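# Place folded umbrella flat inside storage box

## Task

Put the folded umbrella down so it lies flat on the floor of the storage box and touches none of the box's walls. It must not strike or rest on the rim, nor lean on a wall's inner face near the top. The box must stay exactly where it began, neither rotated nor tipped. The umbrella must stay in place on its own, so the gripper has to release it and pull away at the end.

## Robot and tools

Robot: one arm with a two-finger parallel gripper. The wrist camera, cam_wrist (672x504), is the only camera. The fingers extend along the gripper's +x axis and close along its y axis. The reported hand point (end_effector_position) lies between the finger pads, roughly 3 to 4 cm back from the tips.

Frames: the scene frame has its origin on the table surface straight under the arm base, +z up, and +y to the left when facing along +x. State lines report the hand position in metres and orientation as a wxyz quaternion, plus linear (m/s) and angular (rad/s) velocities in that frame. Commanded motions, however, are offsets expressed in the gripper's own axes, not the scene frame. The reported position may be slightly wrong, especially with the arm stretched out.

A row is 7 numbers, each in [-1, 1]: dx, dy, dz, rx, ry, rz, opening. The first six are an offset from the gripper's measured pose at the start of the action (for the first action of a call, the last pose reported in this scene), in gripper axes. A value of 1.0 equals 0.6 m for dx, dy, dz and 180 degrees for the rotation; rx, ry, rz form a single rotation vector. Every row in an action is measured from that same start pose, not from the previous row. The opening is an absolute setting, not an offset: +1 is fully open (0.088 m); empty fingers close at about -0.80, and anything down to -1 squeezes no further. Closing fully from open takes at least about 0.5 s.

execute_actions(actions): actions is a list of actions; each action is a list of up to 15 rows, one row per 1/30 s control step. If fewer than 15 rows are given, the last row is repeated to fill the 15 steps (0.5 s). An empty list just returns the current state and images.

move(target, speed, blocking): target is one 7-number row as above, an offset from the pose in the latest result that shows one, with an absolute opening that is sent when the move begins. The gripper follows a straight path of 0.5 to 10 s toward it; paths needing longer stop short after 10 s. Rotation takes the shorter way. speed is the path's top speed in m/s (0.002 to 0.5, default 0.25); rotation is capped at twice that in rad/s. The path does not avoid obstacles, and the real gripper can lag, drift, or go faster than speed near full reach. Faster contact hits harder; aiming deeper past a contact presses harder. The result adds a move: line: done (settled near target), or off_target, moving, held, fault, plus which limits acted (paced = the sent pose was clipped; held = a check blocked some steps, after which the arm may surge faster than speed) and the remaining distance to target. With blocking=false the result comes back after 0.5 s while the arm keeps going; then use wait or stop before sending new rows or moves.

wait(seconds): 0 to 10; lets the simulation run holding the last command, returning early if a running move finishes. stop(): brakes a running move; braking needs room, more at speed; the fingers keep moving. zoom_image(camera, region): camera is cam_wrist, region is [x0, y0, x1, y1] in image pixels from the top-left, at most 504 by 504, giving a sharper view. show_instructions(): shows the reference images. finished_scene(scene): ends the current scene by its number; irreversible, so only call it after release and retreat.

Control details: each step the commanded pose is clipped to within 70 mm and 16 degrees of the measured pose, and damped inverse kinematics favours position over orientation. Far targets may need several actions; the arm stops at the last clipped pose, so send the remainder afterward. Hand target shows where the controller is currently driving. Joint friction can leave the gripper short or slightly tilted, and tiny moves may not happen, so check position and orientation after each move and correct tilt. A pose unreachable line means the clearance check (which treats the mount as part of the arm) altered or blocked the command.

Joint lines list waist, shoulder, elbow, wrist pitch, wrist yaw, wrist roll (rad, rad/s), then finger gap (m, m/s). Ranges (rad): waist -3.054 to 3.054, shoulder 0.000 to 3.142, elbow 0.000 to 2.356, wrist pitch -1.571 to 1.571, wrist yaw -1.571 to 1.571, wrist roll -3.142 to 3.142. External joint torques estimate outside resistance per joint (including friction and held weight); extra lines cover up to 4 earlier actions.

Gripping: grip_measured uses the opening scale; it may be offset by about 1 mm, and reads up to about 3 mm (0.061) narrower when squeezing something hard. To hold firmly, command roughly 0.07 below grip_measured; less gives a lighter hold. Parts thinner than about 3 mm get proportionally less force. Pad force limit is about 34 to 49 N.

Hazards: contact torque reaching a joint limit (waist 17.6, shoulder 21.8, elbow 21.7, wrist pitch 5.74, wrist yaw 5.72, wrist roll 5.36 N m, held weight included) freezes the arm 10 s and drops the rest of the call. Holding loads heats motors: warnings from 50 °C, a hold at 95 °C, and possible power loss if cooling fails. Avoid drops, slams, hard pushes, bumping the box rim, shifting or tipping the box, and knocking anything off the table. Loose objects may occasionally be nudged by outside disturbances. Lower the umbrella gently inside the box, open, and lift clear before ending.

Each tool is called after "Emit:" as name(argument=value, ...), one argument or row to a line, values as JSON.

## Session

Emit:
execute_actions(
  actions=[],
)

Emit:
show_instructions(
)

Scene clock: 0.00 s.
end_effector_position=(+0.3509, +0.2967, +0.1803) grip_measured=+0.829 end_effector_quat_wxyz=(+0.614, -0.417, +0.240, +0.626) end_effector_velocity=(+0.002, -0.001, -0.002) end_effector_angular_velocity=(-0.005, -0.010, +0.001)
Joint positions: [ 0.463  1.91   1.358 -0.5   -0.5   -1.108  0.08 ]
Joint velocities: [-0.002  0.002 -0.002  0.007  0.007 -0.007 -0.   ]
Joint torques (N m, as the arm reports them, + toward a larger angle): no reading
External joint torques (N m, as the arm's controller estimates them; a push from outside toward a larger angle lowers the number): no reading
Motor temperatures (°C, as the motors report them): [26 28 26 26 25 24]
Heat: hottest shoulder 28 °C (+0.0 °C/min).
Hand target: +0.351, +0.297, +0.180; +0.614, -0.417, +0.240, +0.626
camera_calibration (this result's frames):
cam_wrist: T_world_to_cam=[[0.96647, 0.0527583, 0.2513, -0.399133], [0.115405, -0.9635, -0.241556, 0.318735], [0.229383, 0.262458, -0.937283, 0.0880549], [0, 0, 0, 1]] pos_world=[0.328769, 0.305048, 0.259827]

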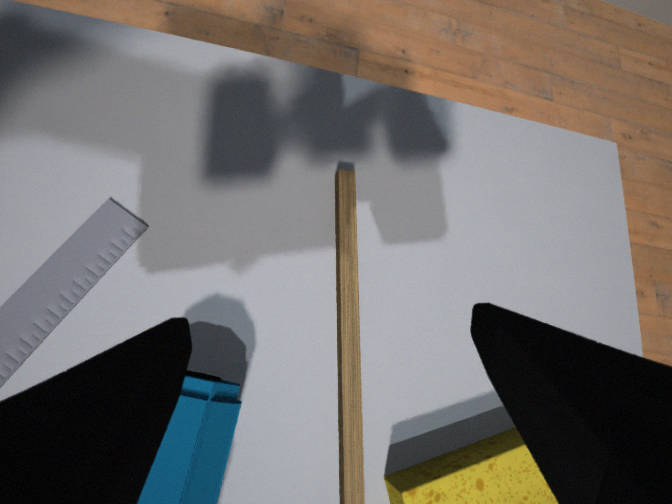

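Reference images for this scene: manual page 1, manual page 2, manual page 3, manual page 4.

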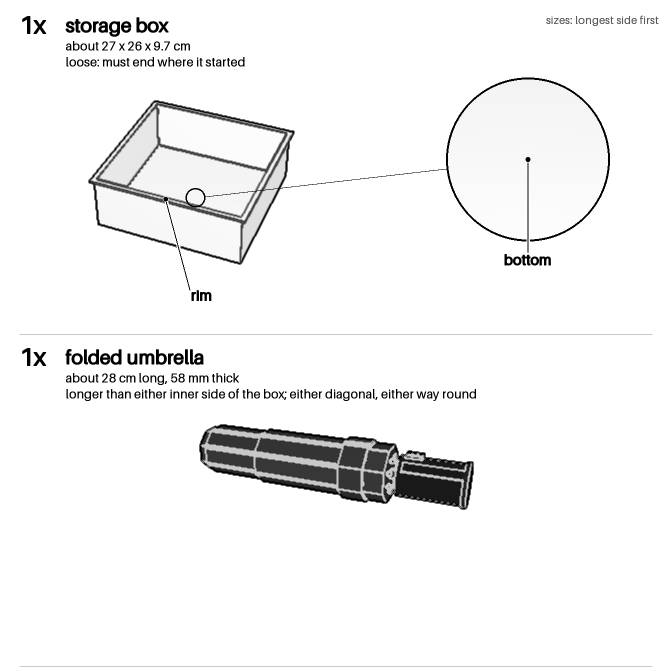

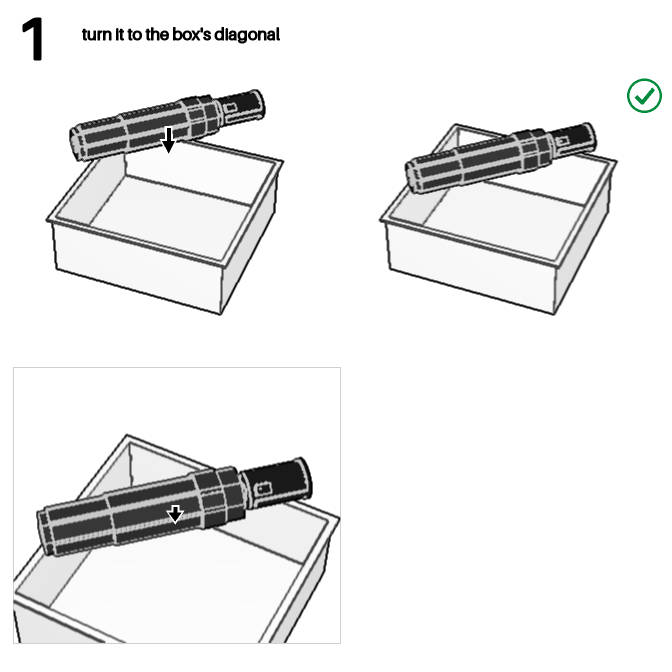

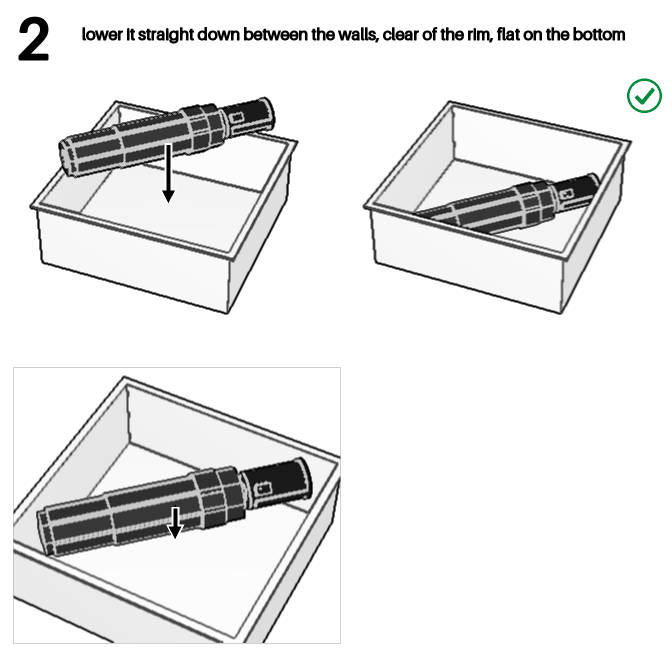

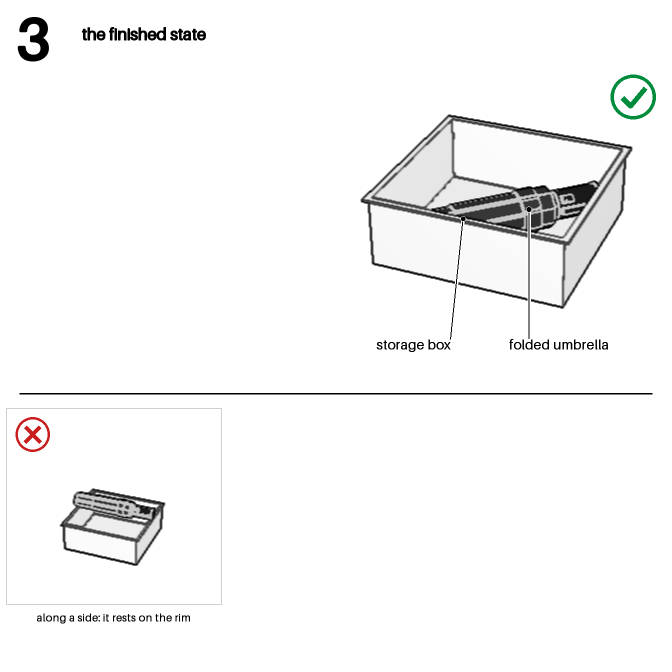

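Emit:
move(
  target=[-0.402,0.143,-0.058,0.516,0.128,-0.182,1],
  speed=0.35,
)

Emit:
move(
  target=[0,-0.45,0,0,0,0,1],
)

Scene clock: 10.87 s.
end_effector_position=(+0.2502, +0.1191, +0.3331) grip_measured=+0.989 end_effector_quat_wxyz=(+0.795, -0.003, +0.606, +0.003) end_effector_velocity=(-0.002, -0.000, +0.001) end_effector_angular_velocity=(+0.007, +0.005, -0.008)
Joint positions: [ 0.35   1.327  1.422 -1.353  0.05   0.417  0.087]
Joint velocities: [-0.002 -0.002  0.002 -0.007 -0.007  0.007  0.   ]
Joint torques (N m, as the arm reports them, + toward a larger angle): [-0.64 -5.31  7.72  0.41  0.23  0.1 ]
External joint torques (N m, as the arm's controller estimates them; a push from outside toward a larger angle lowers the number): [-0.36 -0.78  1.85 -0.34  0.14  0.09]
Motor temperatures (°C, as the motors report them): [26 31 27 27 25 24]
Heat: hottest shoulder 31 °C (+16.6 °C/min).
Hand target: +0.251, +0.118, +0.338; +0.800, +0.001, +0.600, +0.002
Off the commanded pose: 0.007 m, 1 deg.
move: done
camera_calibration (this result's frames):
cam_wrist: T_world_to_cam=[[-0.0542919, -0.996406, 0.0650234, 0.111578], [-0.995157, 0.0593377, 0.0783626, 0.245555], [-0.0819393, -0.0604541, -0.994802, 0.436461], [0, 0, 0, 1]] pos_world=[0.286187, 0.122992, 0.407695]

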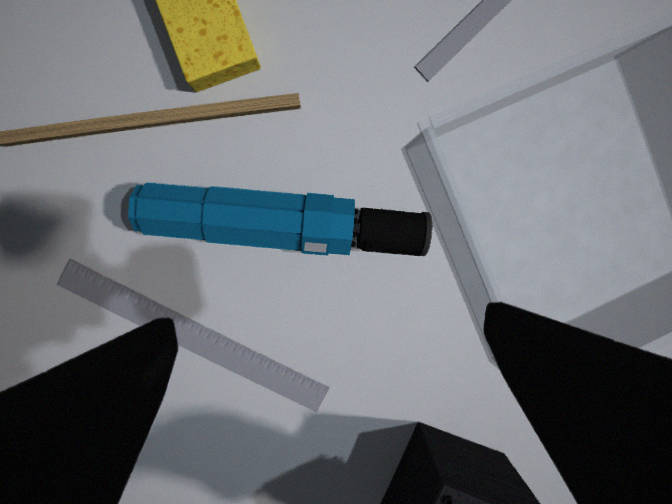

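Scene clock: 12.50 s.
end_effector_position=(+0.2507, -0.1463, +0.3300) grip_measured=+0.989 end_effector_quat_wxyz=(+0.794, +0.002, +0.608, +0.007) end_effector_velocity=(-0.003, -0.001, -0.001) end_effector_angular_velocity=(+0.011, +0.003, -0.005)
Joint positions: [-0.803  1.528  1.498 -1.376 -0.27  -0.704  0.087]
Joint velocities: [-0.012  0.002 -0.002 -0.007 -0.007 -0.007  0.   ]
Joint torques (N m, as the arm reports them, + toward a larger angle): [-0.8  -4.46  7.61  0.35 -0.24 -0.06]
External joint torques (N m, as the arm's controller estimates them; a push from outside toward a larger angle lowers the number): [-0.24  0.82  1.84 -0.27 -0.08 -0.06]
Motor temperatures (°C, as the motors report them): [26 31 27 27 25 24]
Heat: hottest shoulder 31 °C (+14.4 °C/min).
Hand target: +0.253, -0.149, +0.331; +0.794, +0.003, +0.607, +0.007
Off the commanded pose: 0.006 m, 1 deg.
move: done
camera_calibration (this result's frames):
cam_wrist: T_world_to_cam=[[-0.0537815, -0.997155, 0.0528169, -0.148822], [-0.994759, 0.0581083, 0.0841275, 0.259917], [-0.0869573, -0.0480156, -0.995054, 0.420491], [0, 0, 0, 1]] pos_world=[0.287115, -0.143312, 0.404405]

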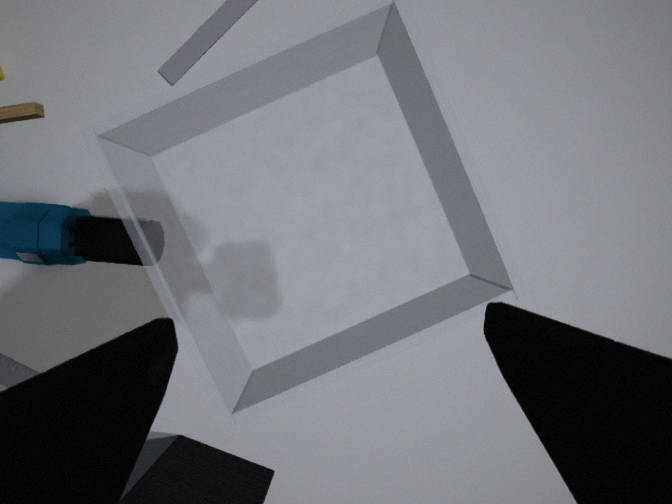

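Emit:
move(
  target=[0.31,0.495,-0.023,0,0.084,0,1],
)

Emit:
move(
  target=[0,0,0,-0.453,0,0,1],
  speed=0.4,
)

Scene clock: 26.07 s.
end_effector_position=(+0.2807, +0.1471, +0.1506) grip_measured=+0.989 end_effector_quat_wxyz=(+0.707, -0.004, +0.707, +0.002) end_effector_velocity=(-0.003, +0.000, -0.003) end_effector_angular_velocity=(-0.001, +0.019, +0.009)
Joint positions: [ 0.375  1.734  1.131 -0.9   -0.057  0.441  0.087]
Joint velocities: [ 0.002  0.007 -0.002 -0.007 -0.007 -0.007 -0.   ]
Joint torques (N m, as the arm reports them, + toward a larger angle): [-0.22 -5.8   6.78  0.28  0.12  0.05]
External joint torques (N m, as the arm's controller estimates them; a push from outside toward a larger angle lowers the number): [ 0.22  1.17  1.55 -0.05  0.1   0.05]
Motor temperatures (°C, as the motors report them): [26 30 28 27 25 24]
Heat: hottest shoulder 30 °C (+4.6 °C/min).
Hand target: +0.284, +0.149, +0.150; +0.708, -0.005, +0.706, +0.002
Off the commanded pose: 0.007 m, 1 deg.
move: done
camera_calibration (this result's frames):
cam_wrist: T_world_to_cam=[[-0.0349087, -0.996178, 0.0800734, 0.145215], [-0.938646, 0.0601889, 0.339588, 0.233241], [-0.34311, -0.063306, -0.93716, 0.324195], [0, 0, 0, 1]] pos_world=[0.335235, 0.151145, 0.212989]

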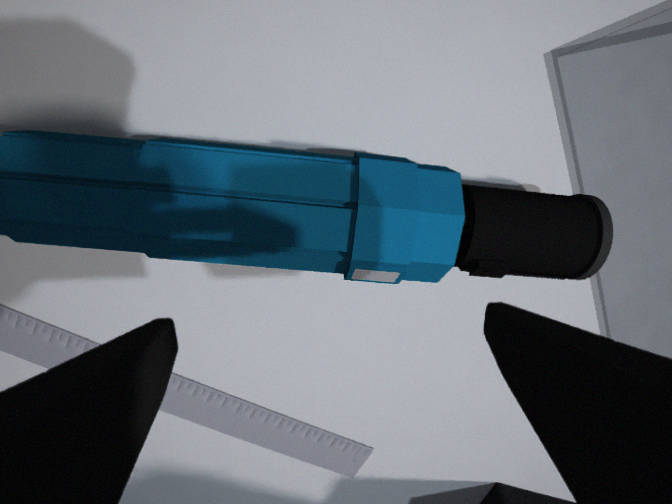

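Scene clock: 28.37 s.
end_effector_position=(+0.2807, +0.1471, +0.1506) grip_measured=+0.989 end_effector_quat_wxyz=(+0.534, -0.463, +0.535, +0.463) end_effector_velocity=(-0.001, -0.002, +0.002) end_effector_angular_velocity=(+0.005, +0.005, +0.015)
Joint positions: [ 0.375  1.734  1.131 -0.9   -0.057 -0.979  0.087]
Joint velocities: [-0.007 -0.007 -0.002 -0.007 -0.007 -0.022 -0.   ]
Joint torques (N m, as the arm reports them, + toward a larger angle): [-0.39 -7.11  5.32  0.1  -0.04 -0.06]
External joint torques (N m, as the arm's controller estimates them; a push from outside toward a larger angle lowers the number): [ 0.07 -0.13  0.11 -0.2   0.01 -0.06]
Motor temperatures (°C, as the motors report them): [26 31 28 27 25 24]
Heat: hottest shoulder 31 °C (+6.3 °C/min).
Hand target: +0.281, +0.147, +0.151; +0.533, -0.464, +0.534, +0.463
Off the commanded pose: 0.000 m, 0 deg.
move: done
camera_calibration (this result's frames):
cam_wrist: T_world_to_cam=[[0.979823, -0.184218, 0.0775328, -0.258648], [-0.199694, -0.918518, 0.341243, 0.169499], [0.00835221, -0.34984, -0.936772, 0.267619], [0, 0, 0, 1]] pos_world=[0.285042, 0.201664, 0.212912]

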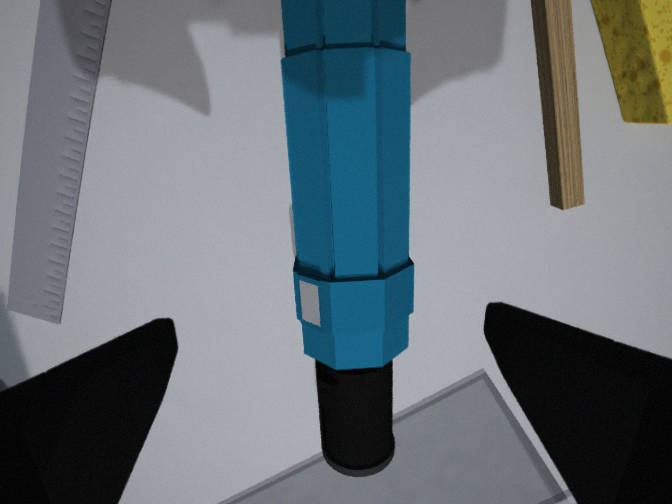

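Emit:
move(
  target=[0.19,-0.017,0.017,0,0,0,1],
  speed=0.1,
)

Scene clock: 38.20 s.
end_effector_position=(+0.2970, +0.1581, +0.0431) grip_measured=+0.989 end_effector_quat_wxyz=(+0.540, -0.464, +0.528, +0.462) end_effector_velocity=(-0.002, -0.001, -0.003) end_effector_angular_velocity=(+0.003, +0.010, -0.010)
Joint positions: [ 0.402  2.029  1.04  -0.493 -0.057 -0.951  0.087]
Joint velocities: [-0.002  0.007 -0.007  0.007 -0.007  0.007  0.   ]
Joint torques (N m, as the arm reports them, + toward a larger angle): [-0.17 -6.21  3.3   0.26  0.04  0.08]
External joint torques (N m, as the arm's controller estimates them; a push from outside toward a larger angle lowers the number): [ 0.29  1.49 -0.64 -0.05  0.09  0.08]
Motor temperatures (°C, as the motors report them): [26 31 28 27 25 24]
Heat: hottest shoulder 31 °C (+4.7 °C/min).
Hand target: +0.293, +0.156, +0.037; +0.534, -0.464, +0.535, +0.463
Off the commanded pose: 0.008 m, 1 deg.
move: done
camera_calibration (this result's frames):
cam_wrist: T_world_to_cam=[[0.978621, -0.184417, 0.0910595, -0.26443], [-0.204343, -0.922075, 0.328665, 0.222119], [0.0233523, -0.340246, -0.940046, 0.164749], [0, 0, 0, 1]] pos_world=[0.300317, 0.2121, 0.105948]

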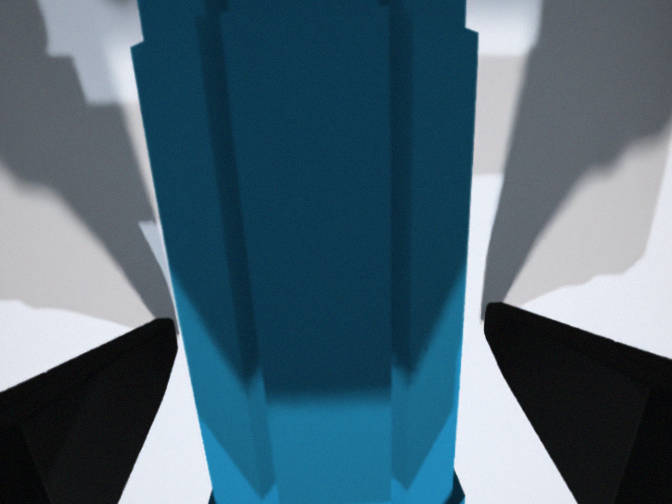

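Emit:
move(
  target=[0,0,0,0,0,0,0.01],
)

Emit:
move(
  target=[-0.06,0,0.04,0,0,0,0.01],
  speed=0.08,
)

Emit:
move(
  target=[-0.23,0,0,0,0,0,0.01],
  speed=0.15,
)

Scene clock: 43.13 s.
end_effector_position=(+0.2967, +0.1580, +0.0428) grip_measured=+0.054 end_effector_quat_wxyz=(+0.540, -0.464, +0.529, +0.462) end_effector_velocity=(-0.004, -0.002, -0.001) end_effector_angular_velocity=(+0.001, +0.014, +0.004)
Joint positions: [ 0.402  2.03   1.04  -0.494 -0.058 -0.951  0.042]
Joint velocities: [-0.002 -0.002 -0.007 -0.007 -0.007 -0.007 -0.   ]
Joint torques (N m, as the arm reports them, + toward a larger angle): [-0.43 -8.1   4.14  0.19 -0.03  0.02]
External joint torques (N m, as the arm's controller estimates them; a push from outside toward a larger angle lowers the number): [ 0.04 -0.35  0.18 -0.11  0.03  0.01]
Motor temperatures (°C, as the motors report them): [26 32 28 27 25 24]
Heat: hottest shoulder 32 °C (+5.6 °C/min).
Hand target: +0.297, +0.158, +0.043; +0.540, -0.464, +0.528, +0.462
Off the commanded pose: 0.000 m, 0 deg.
move: done
camera_calibration (this result's frames):
cam_wrist: T_world_to_cam=[[0.978674, -0.184837, 0.0896255, -0.264034], [-0.204265, -0.921865, 0.329305, 0.221964], [0.0217548, -0.340589, -0.93996, 0.165023], [0, 0, 0, 1]] pos_world=[0.300152, 0.212023, 0.105686]

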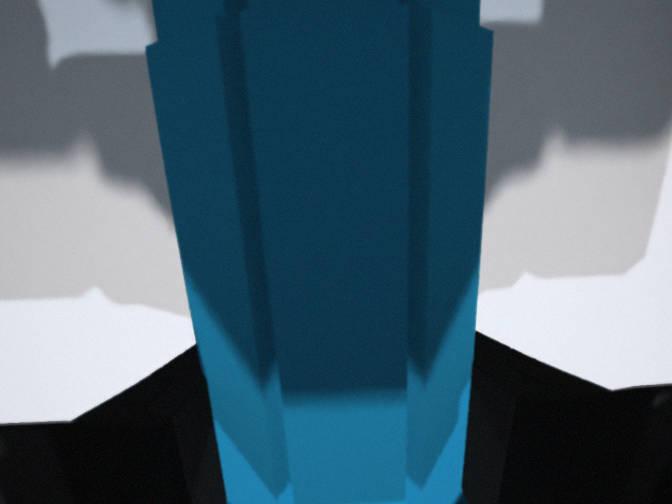

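Scene clock: 44.03 s.
end_effector_position=(+0.2924, +0.1757, +0.0688) grip_measured=+0.054 end_effector_quat_wxyz=(+0.528, -0.461, +0.542, +0.464) end_effector_velocity=(-0.007, -0.004, -0.002) end_effector_angular_velocity=(-0.009, +0.031, +0.003)
Joint positions: [ 0.451  1.992  1.123 -0.648 -0.054 -0.903  0.042]
Joint velocities: [-0.002  0.002 -0.007 -0.022 -0.007 -0.007 -0.001]
Joint torques (N m, as the arm reports them, + toward a larger angle): [ -0.16 -10.73   6.36  -0.02   0.02   0.14]
External joint torques (N m, as the arm's controller estimates them; a push from outside toward a larger angle lowers the number): [ 0.27 -2.85  2.   -0.3   0.07  0.14]
Motor temperatures (°C, as the motors report them): [26 32 28 27 25 24]
Heat: hottest shoulder 32 °C (+5.5 °C/min).
Hand target: +0.299, +0.181, +0.079; +0.540, -0.464, +0.529, +0.462
Off the commanded pose: 0.014 m, 2 deg.
move: off_target
camera_calibration (this result's frames):
cam_wrist: T_world_to_cam=[[0.980761, -0.185176, 0.06178, -0.257481], [-0.195028, -0.915789, 0.351132, 0.223526], [-0.00844394, -0.356426, -0.934286, 0.206757], [0, 0, 0, 1]] pos_world=[0.297867, 0.230717, 0.13059]

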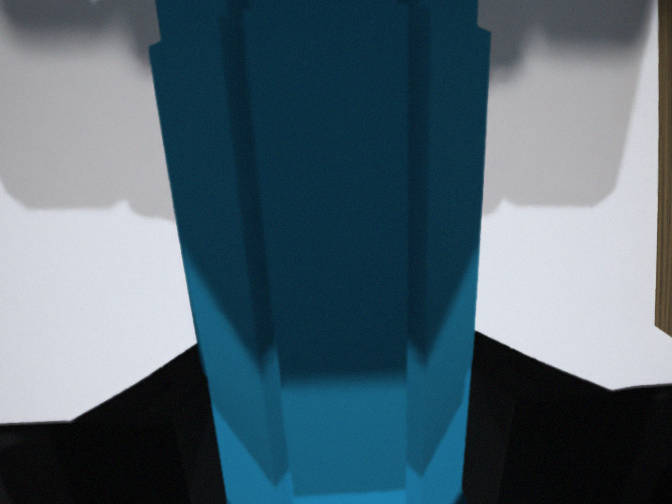

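Scene clock: 45.43 s.
end_effector_position=(+0.2897, +0.1739, +0.1958) grip_measured=+0.054 end_effector_quat_wxyz=(+0.516, -0.459, +0.554, +0.466) end_effector_velocity=(+0.000, +0.000, +0.003) end_effector_angular_velocity=(-0.005, -0.005, +0.010)
Joint positions: [ 0.43   1.792  1.397 -1.159 -0.054 -0.926  0.042]
Joint velocities: [ 0.002 -0.002  0.007 -0.007  0.007 -0.007 -0.   ]
Joint torques (N m, as the arm reports them, + toward a larger angle): [-0.67 -9.8   7.95 -0.21 -0.08 -0.08]
External joint torques (N m, as the arm's controller estimates them; a push from outside toward a larger angle lowers the number): [-0.32 -2.22  2.56 -0.4  -0.02 -0.07]
Motor temperatures (°C, as the motors report them): [26 32 28 27 25 24]
Heat: hottest shoulder 32 °C (+5.3 °C/min).
Hand target: +0.294, +0.176, +0.206; +0.528, -0.461, +0.542, +0.464
Off the commanded pose: 0.013 m, 2 deg.
move: off_target
camera_calibration (this result's frames):
cam_wrist: T_world_to_cam=[[0.982224, -0.184279, 0.0357347, -0.258481], [-0.184185, -0.909414, 0.372884, 0.168309], [-0.0362171, -0.372837, -0.92719, 0.334242], [0, 0, 0, 1]] pos_world=[0.296992, 0.230047, 0.256383]

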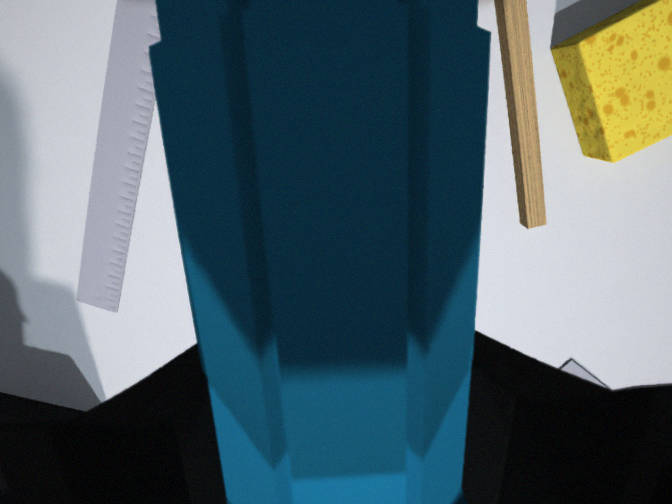

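Emit:
move(
  target=[0.015,-0.078,-0.522,0.086,-0.011,-0.016,-0.01],
  speed=0.2,
)

Scene clock: 57.77 s.
end_effector_position=(+0.2856, -0.1371, +0.1882) grip_measured=+0.054 end_effector_quat_wxyz=(+0.591, -0.382, +0.594, +0.390) end_effector_velocity=(+0.001, +0.000, +0.001) end_effector_angular_velocity=(+0.008, -0.002, +0.019)
Joint positions: [-0.584  1.797  1.266 -1.059 -0.093 -1.668  0.042]
Joint velocities: [-0.002  0.002  0.007 -0.007 -0.007 -0.022 -0.   ]
Joint torques (N m, as the arm reports them, + toward a larger angle): [-0.87 -6.73  7.71 -0.16 -0.19 -0.07]
External joint torques (N m, as the arm's controller estimates them; a push from outside toward a larger angle lowers the number): [-0.15  0.3   2.3  -0.41 -0.14 -0.07]
Motor temperatures (°C, as the motors report them): [26 34 29 27 25 24]
Heat: hottest shoulder 34 °C (+6.2 °C/min).
Hand target: +0.290, -0.140, +0.192; +0.595, -0.386, +0.590, +0.386
Off the commanded pose: 0.010 m, 1 deg.
move: off_target
camera_calibration (this result's frames):
cam_wrist: T_world_to_cam=[[0.894204, -0.442619, 0.0669922, -0.327684], [-0.437821, -0.833501, 0.337028, -0.0228885], [-0.0933369, -0.330703, -0.939108, 0.235401], [0, 0, 0, 1]] pos_world=[0.304967, -0.0862689, 0.250733]

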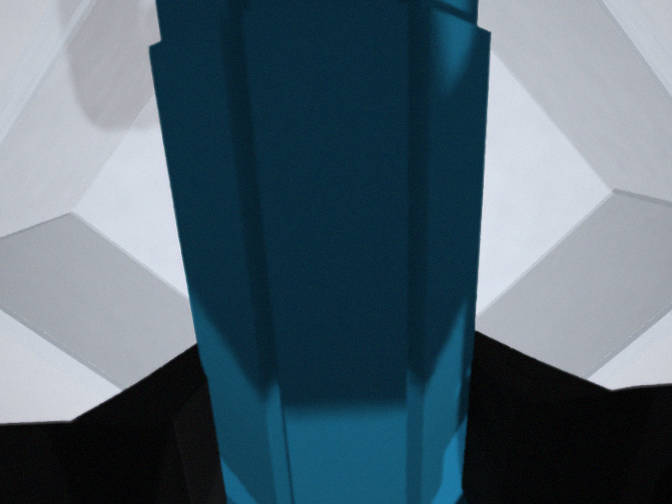

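Emit:
move(
  target=[0.055,-0.024,0.004,0,0,-0.004,-0.01],
  speed=0.06,
)

Scene clock: 70.57 s.
end_effector_position=(+0.3008, -0.1416, +0.1581) grip_measured=+0.054 end_effector_quat_wxyz=(+0.595, -0.389, +0.590, +0.383) end_effector_velocity=(-0.001, +0.003, +0.000) end_effector_angular_velocity=(+0.023, -0.004, +0.004)
Joint positions: [-0.565  1.873  1.239 -0.934 -0.093 -1.648  0.042]
Joint velocities: [-0.002 -0.002 -0.002 -0.007 -0.022 -0.007 -0.   ]
Joint torques (N m, as the arm reports them, + toward a larger angle): [-0.51 -7.09  4.72  0.2  -0.08  0.17]
External joint torques (N m, as the arm's controller estimates them; a push from outside toward a larger angle lowers the number): [ 0.22  0.31 -0.49 -0.07 -0.02  0.17]
Motor temperatures (°C, as the motors report them): [26 34 30 27 25 24]
Heat: hottest shoulder 34 °C (+3.0 °C/min).
Hand target: +0.300, -0.140, +0.155; +0.594, -0.386, +0.591, +0.386
Off the commanded pose: 0.004 m, 0 deg.
move: done
camera_calibration (this result's frames):
cam_wrist: T_world_to_cam=[[0.893339, -0.440764, 0.0875858, -0.343978], [-0.442909, -0.830622, 0.337488, -0.00802233], [-0.0760019, -0.340284, -0.937246, 0.200234], [0, 0, 0, 1]] pos_world=[0.318954, -0.0901403, 0.220503]

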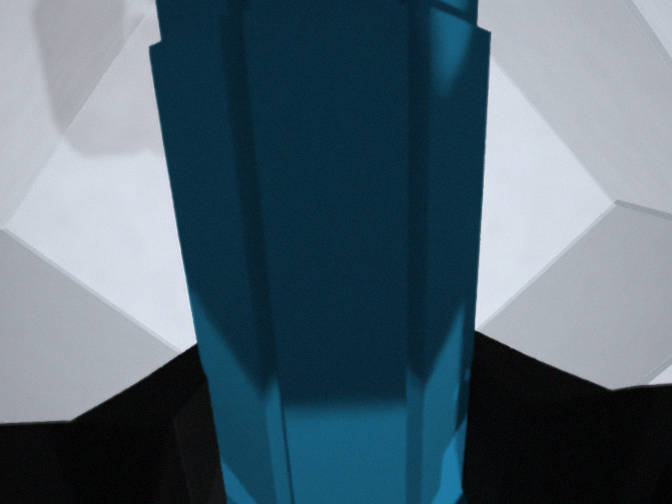

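Emit:
move(
  target=[0.12,0,0,0,0,0.003,-0.01],
  speed=0.06,
)

Scene clock: 77.90 s.
end_effector_position=(+0.3037, -0.1431, +0.0891) grip_measured=+0.054 end_effector_quat_wxyz=(+0.594, -0.389, +0.590, +0.384) end_effector_velocity=(+0.000, -0.002, +0.000) end_effector_angular_velocity=(-0.010, -0.003, +0.005)
Joint positions: [-0.546  2.014  1.127 -0.68  -0.093 -1.63   0.042]
Joint velocities: [-0.002 -0.002 -0.002  0.007  0.007 -0.007 -0.   ]
Joint torques (N m, as the arm reports them, + toward a larger angle): [-0.54 -7.41  4.01  0.2  -0.02  0.05]
External joint torques (N m, as the arm's controller estimates them; a push from outside toward a larger angle lowers the number): [ 0.24  0.32 -0.54 -0.06  0.03  0.05]
Motor temperatures (°C, as the motors report them): [26 34 30 27 25 24]
Heat: hottest shoulder 34 °C (+4.0 °C/min).
Hand target: +0.302, -0.142, +0.086; +0.593, -0.386, +0.592, +0.386
Off the commanded pose: 0.004 m, 0 deg.
move: done
camera_calibration (this result's frames):
cam_wrist: T_world_to_cam=[[0.89376, -0.440182, 0.0862094, -0.34109], [-0.441907, -0.831175, 0.337441, 0.0150064], [-0.0768804, -0.339688, -0.937391, 0.135618], [0, 0, 0, 1]] pos_world=[0.321911, -0.0916008, 0.151469]

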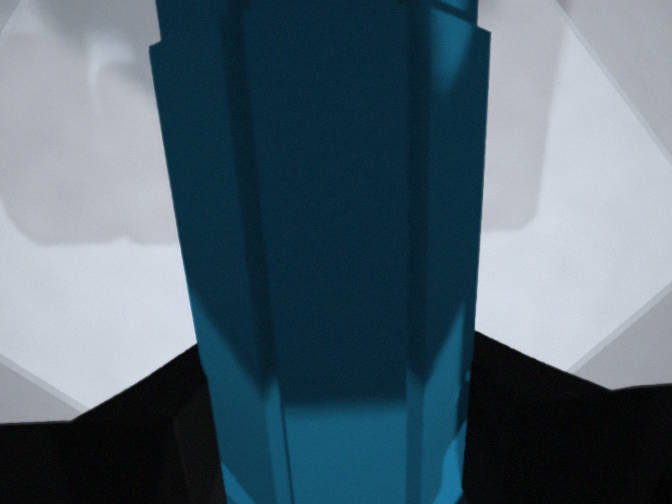

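Similar to scene 1's view.

Emit:
move(
  target=[0.07,0.005,0,0,0,0.003,-0.01],
  speed=0.03,
)

Emit:
move(
  target=[0,0,0,0,0,0,0.7],
)

Emit:
move(
  target=[-0.4,0,0.08,0,0,0,0.7],
)

Scene clock: 82.87 s.
end_effector_position=(+0.3038, -0.1434, +0.0500) grip_measured=+0.054 end_effector_quat_wxyz=(+0.594, -0.389, +0.590, +0.385) end_effector_velocity=(-0.002, +0.001, +0.000) end_effector_angular_velocity=(+0.010, +0.003, +0.019)
Joint positions: [-0.536  2.114  1.088 -0.541 -0.093 -1.621  0.042]
Joint velocities: [-0.002 -0.002 -0.002 -0.007 -0.007 -0.022 -0.   ]
Joint torques (N m, as the arm reports them, + toward a larger angle): [-0.55 -7.55  3.4   0.22 -0.03  0.11]
External joint torques (N m, as the arm's controller estimates them; a push from outside toward a larger angle lowers the number): [ 0.25  0.34 -0.64 -0.03  0.03  0.11]
Motor temperatures (°C, as the motors report them): [26 34 30 27 25 24]
Heat: hottest shoulder 34 °C (+4.0 °C/min).
Hand target: +0.302, -0.142, +0.047; +0.592, -0.386, +0.592, +0.387
Off the commanded pose: 0.004 m, 0 deg.
move: done
camera_calibration (this result's frames):
cam_wrist: T_world_to_cam=[[0.894315, -0.439233, 0.0852974, -0.337918], [-0.440718, -0.83181, 0.337432, 0.0275366], [-0.0772603, -0.339363, -0.937477, 0.0990358], [0, 0, 0, 1]] pos_world=[0.321992, -0.0919106, 0.112376]

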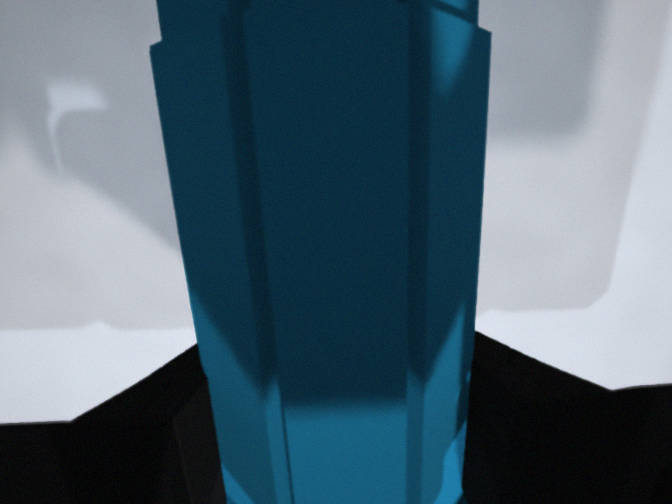

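Scene clock: 83.50 s.
end_effector_position=(+0.3038, -0.1434, +0.0500) grip_measured=+0.696 end_effector_quat_wxyz=(+0.594, -0.389, +0.590, +0.385) end_effector_velocity=(-0.001, +0.001, +0.002) end_effector_angular_velocity=(+0.008, -0.001, -0.010)
Joint positions: [-0.536  2.114  1.088 -0.541 -0.093 -1.621  0.073]
Joint velocities: [-0.002 -0.007 -0.002 -0.007 -0.007  0.007  0.   ]
Joint torques (N m, as the arm reports them, + toward a larger angle): [-0.73 -8.09  4.15  0.07 -0.05  0.01]
External joint torques (N m, as the arm's controller estimates them; a push from outside toward a larger angle lowers the number): [ 0.06 -0.08 -0.04 -0.23  0.01  0.01]
Motor temperatures (°C, as the motors report them): [26 34 30 27 25 24]
Heat: hottest shoulder 34 °C (+4.1 °C/min).
Hand target: +0.304, -0.143, +0.050; +0.594, -0.389, +0.590, +0.385
Off the commanded pose: 0.000 m, 0 deg.
move: done
camera_calibration (this result's frames):
cam_wrist: T_world_to_cam=[[0.894315, -0.439233, 0.0852974, -0.337918], [-0.440718, -0.83181, 0.337432, 0.0275366], [-0.0772603, -0.339363, -0.937477, 0.0990358], [0, 0, 0, 1]] pos_world=[0.321992, -0.0919106, 0.112376]

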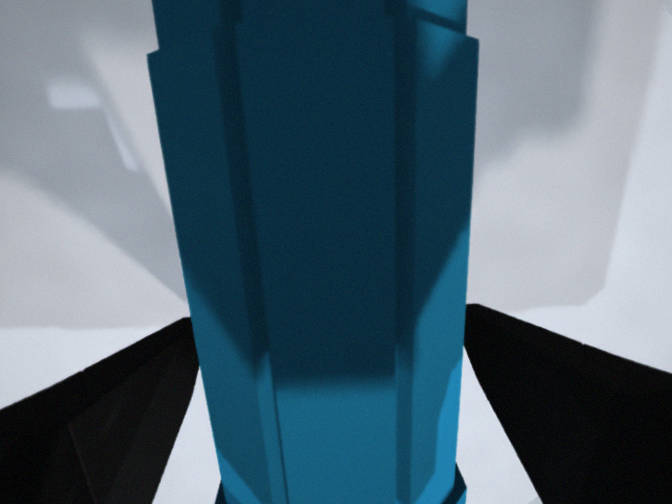

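Scene clock: 85.03 s.
end_effector_position=(+0.3171, -0.0997, +0.2882) grip_measured=+0.697 end_effector_quat_wxyz=(+0.594, -0.387, +0.591, +0.385) end_effector_velocity=(-0.003, +0.004, +0.001) end_effector_angular_velocity=(+0.027, +0.007, +0.018)
Joint positions: [-0.466  1.796  1.681 -1.449 -0.093 -1.55   0.073]
Joint velocities: [-0.002 -0.002  0.002 -0.022 -0.022 -0.022 -0.   ]
Joint torques (N m, as the arm reports them, + toward a larger angle): [-0.38 -6.84  7.31 -0.09 -0.01  0.07]
External joint torques (N m, as the arm's controller estimates them; a push from outside toward a larger angle lowers the number): [ 0.33  0.34  1.81 -0.35  0.06  0.07]
Motor temperatures (°C, as the motors report them): [26 34 30 27 25 24]
Heat: hottest shoulder 34 °C (+4.0 °C/min).
Hand target: +0.320, -0.100, +0.290; +0.594, -0.389, +0.590, +0.384
Off the commanded pose: 0.005 m, 0 deg.
move: done
camera_calibration (this result's frames):
cam_wrist: T_world_to_cam=[[0.893874, -0.440714, 0.0822206, -0.350138], [-0.441077, -0.831695, 0.337245, -0.010476], [-0.0802458, -0.33772, -0.93782, 0.339453], [0, 0, 0, 1]] pos_world=[0.335598, -0.0483832, 0.350667]

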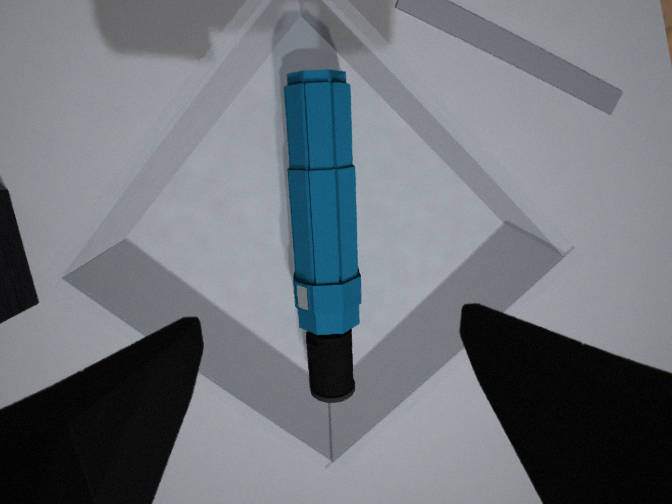

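Emit:
finished_scene(
  scene=2,
)

The scene is finished: the task was done.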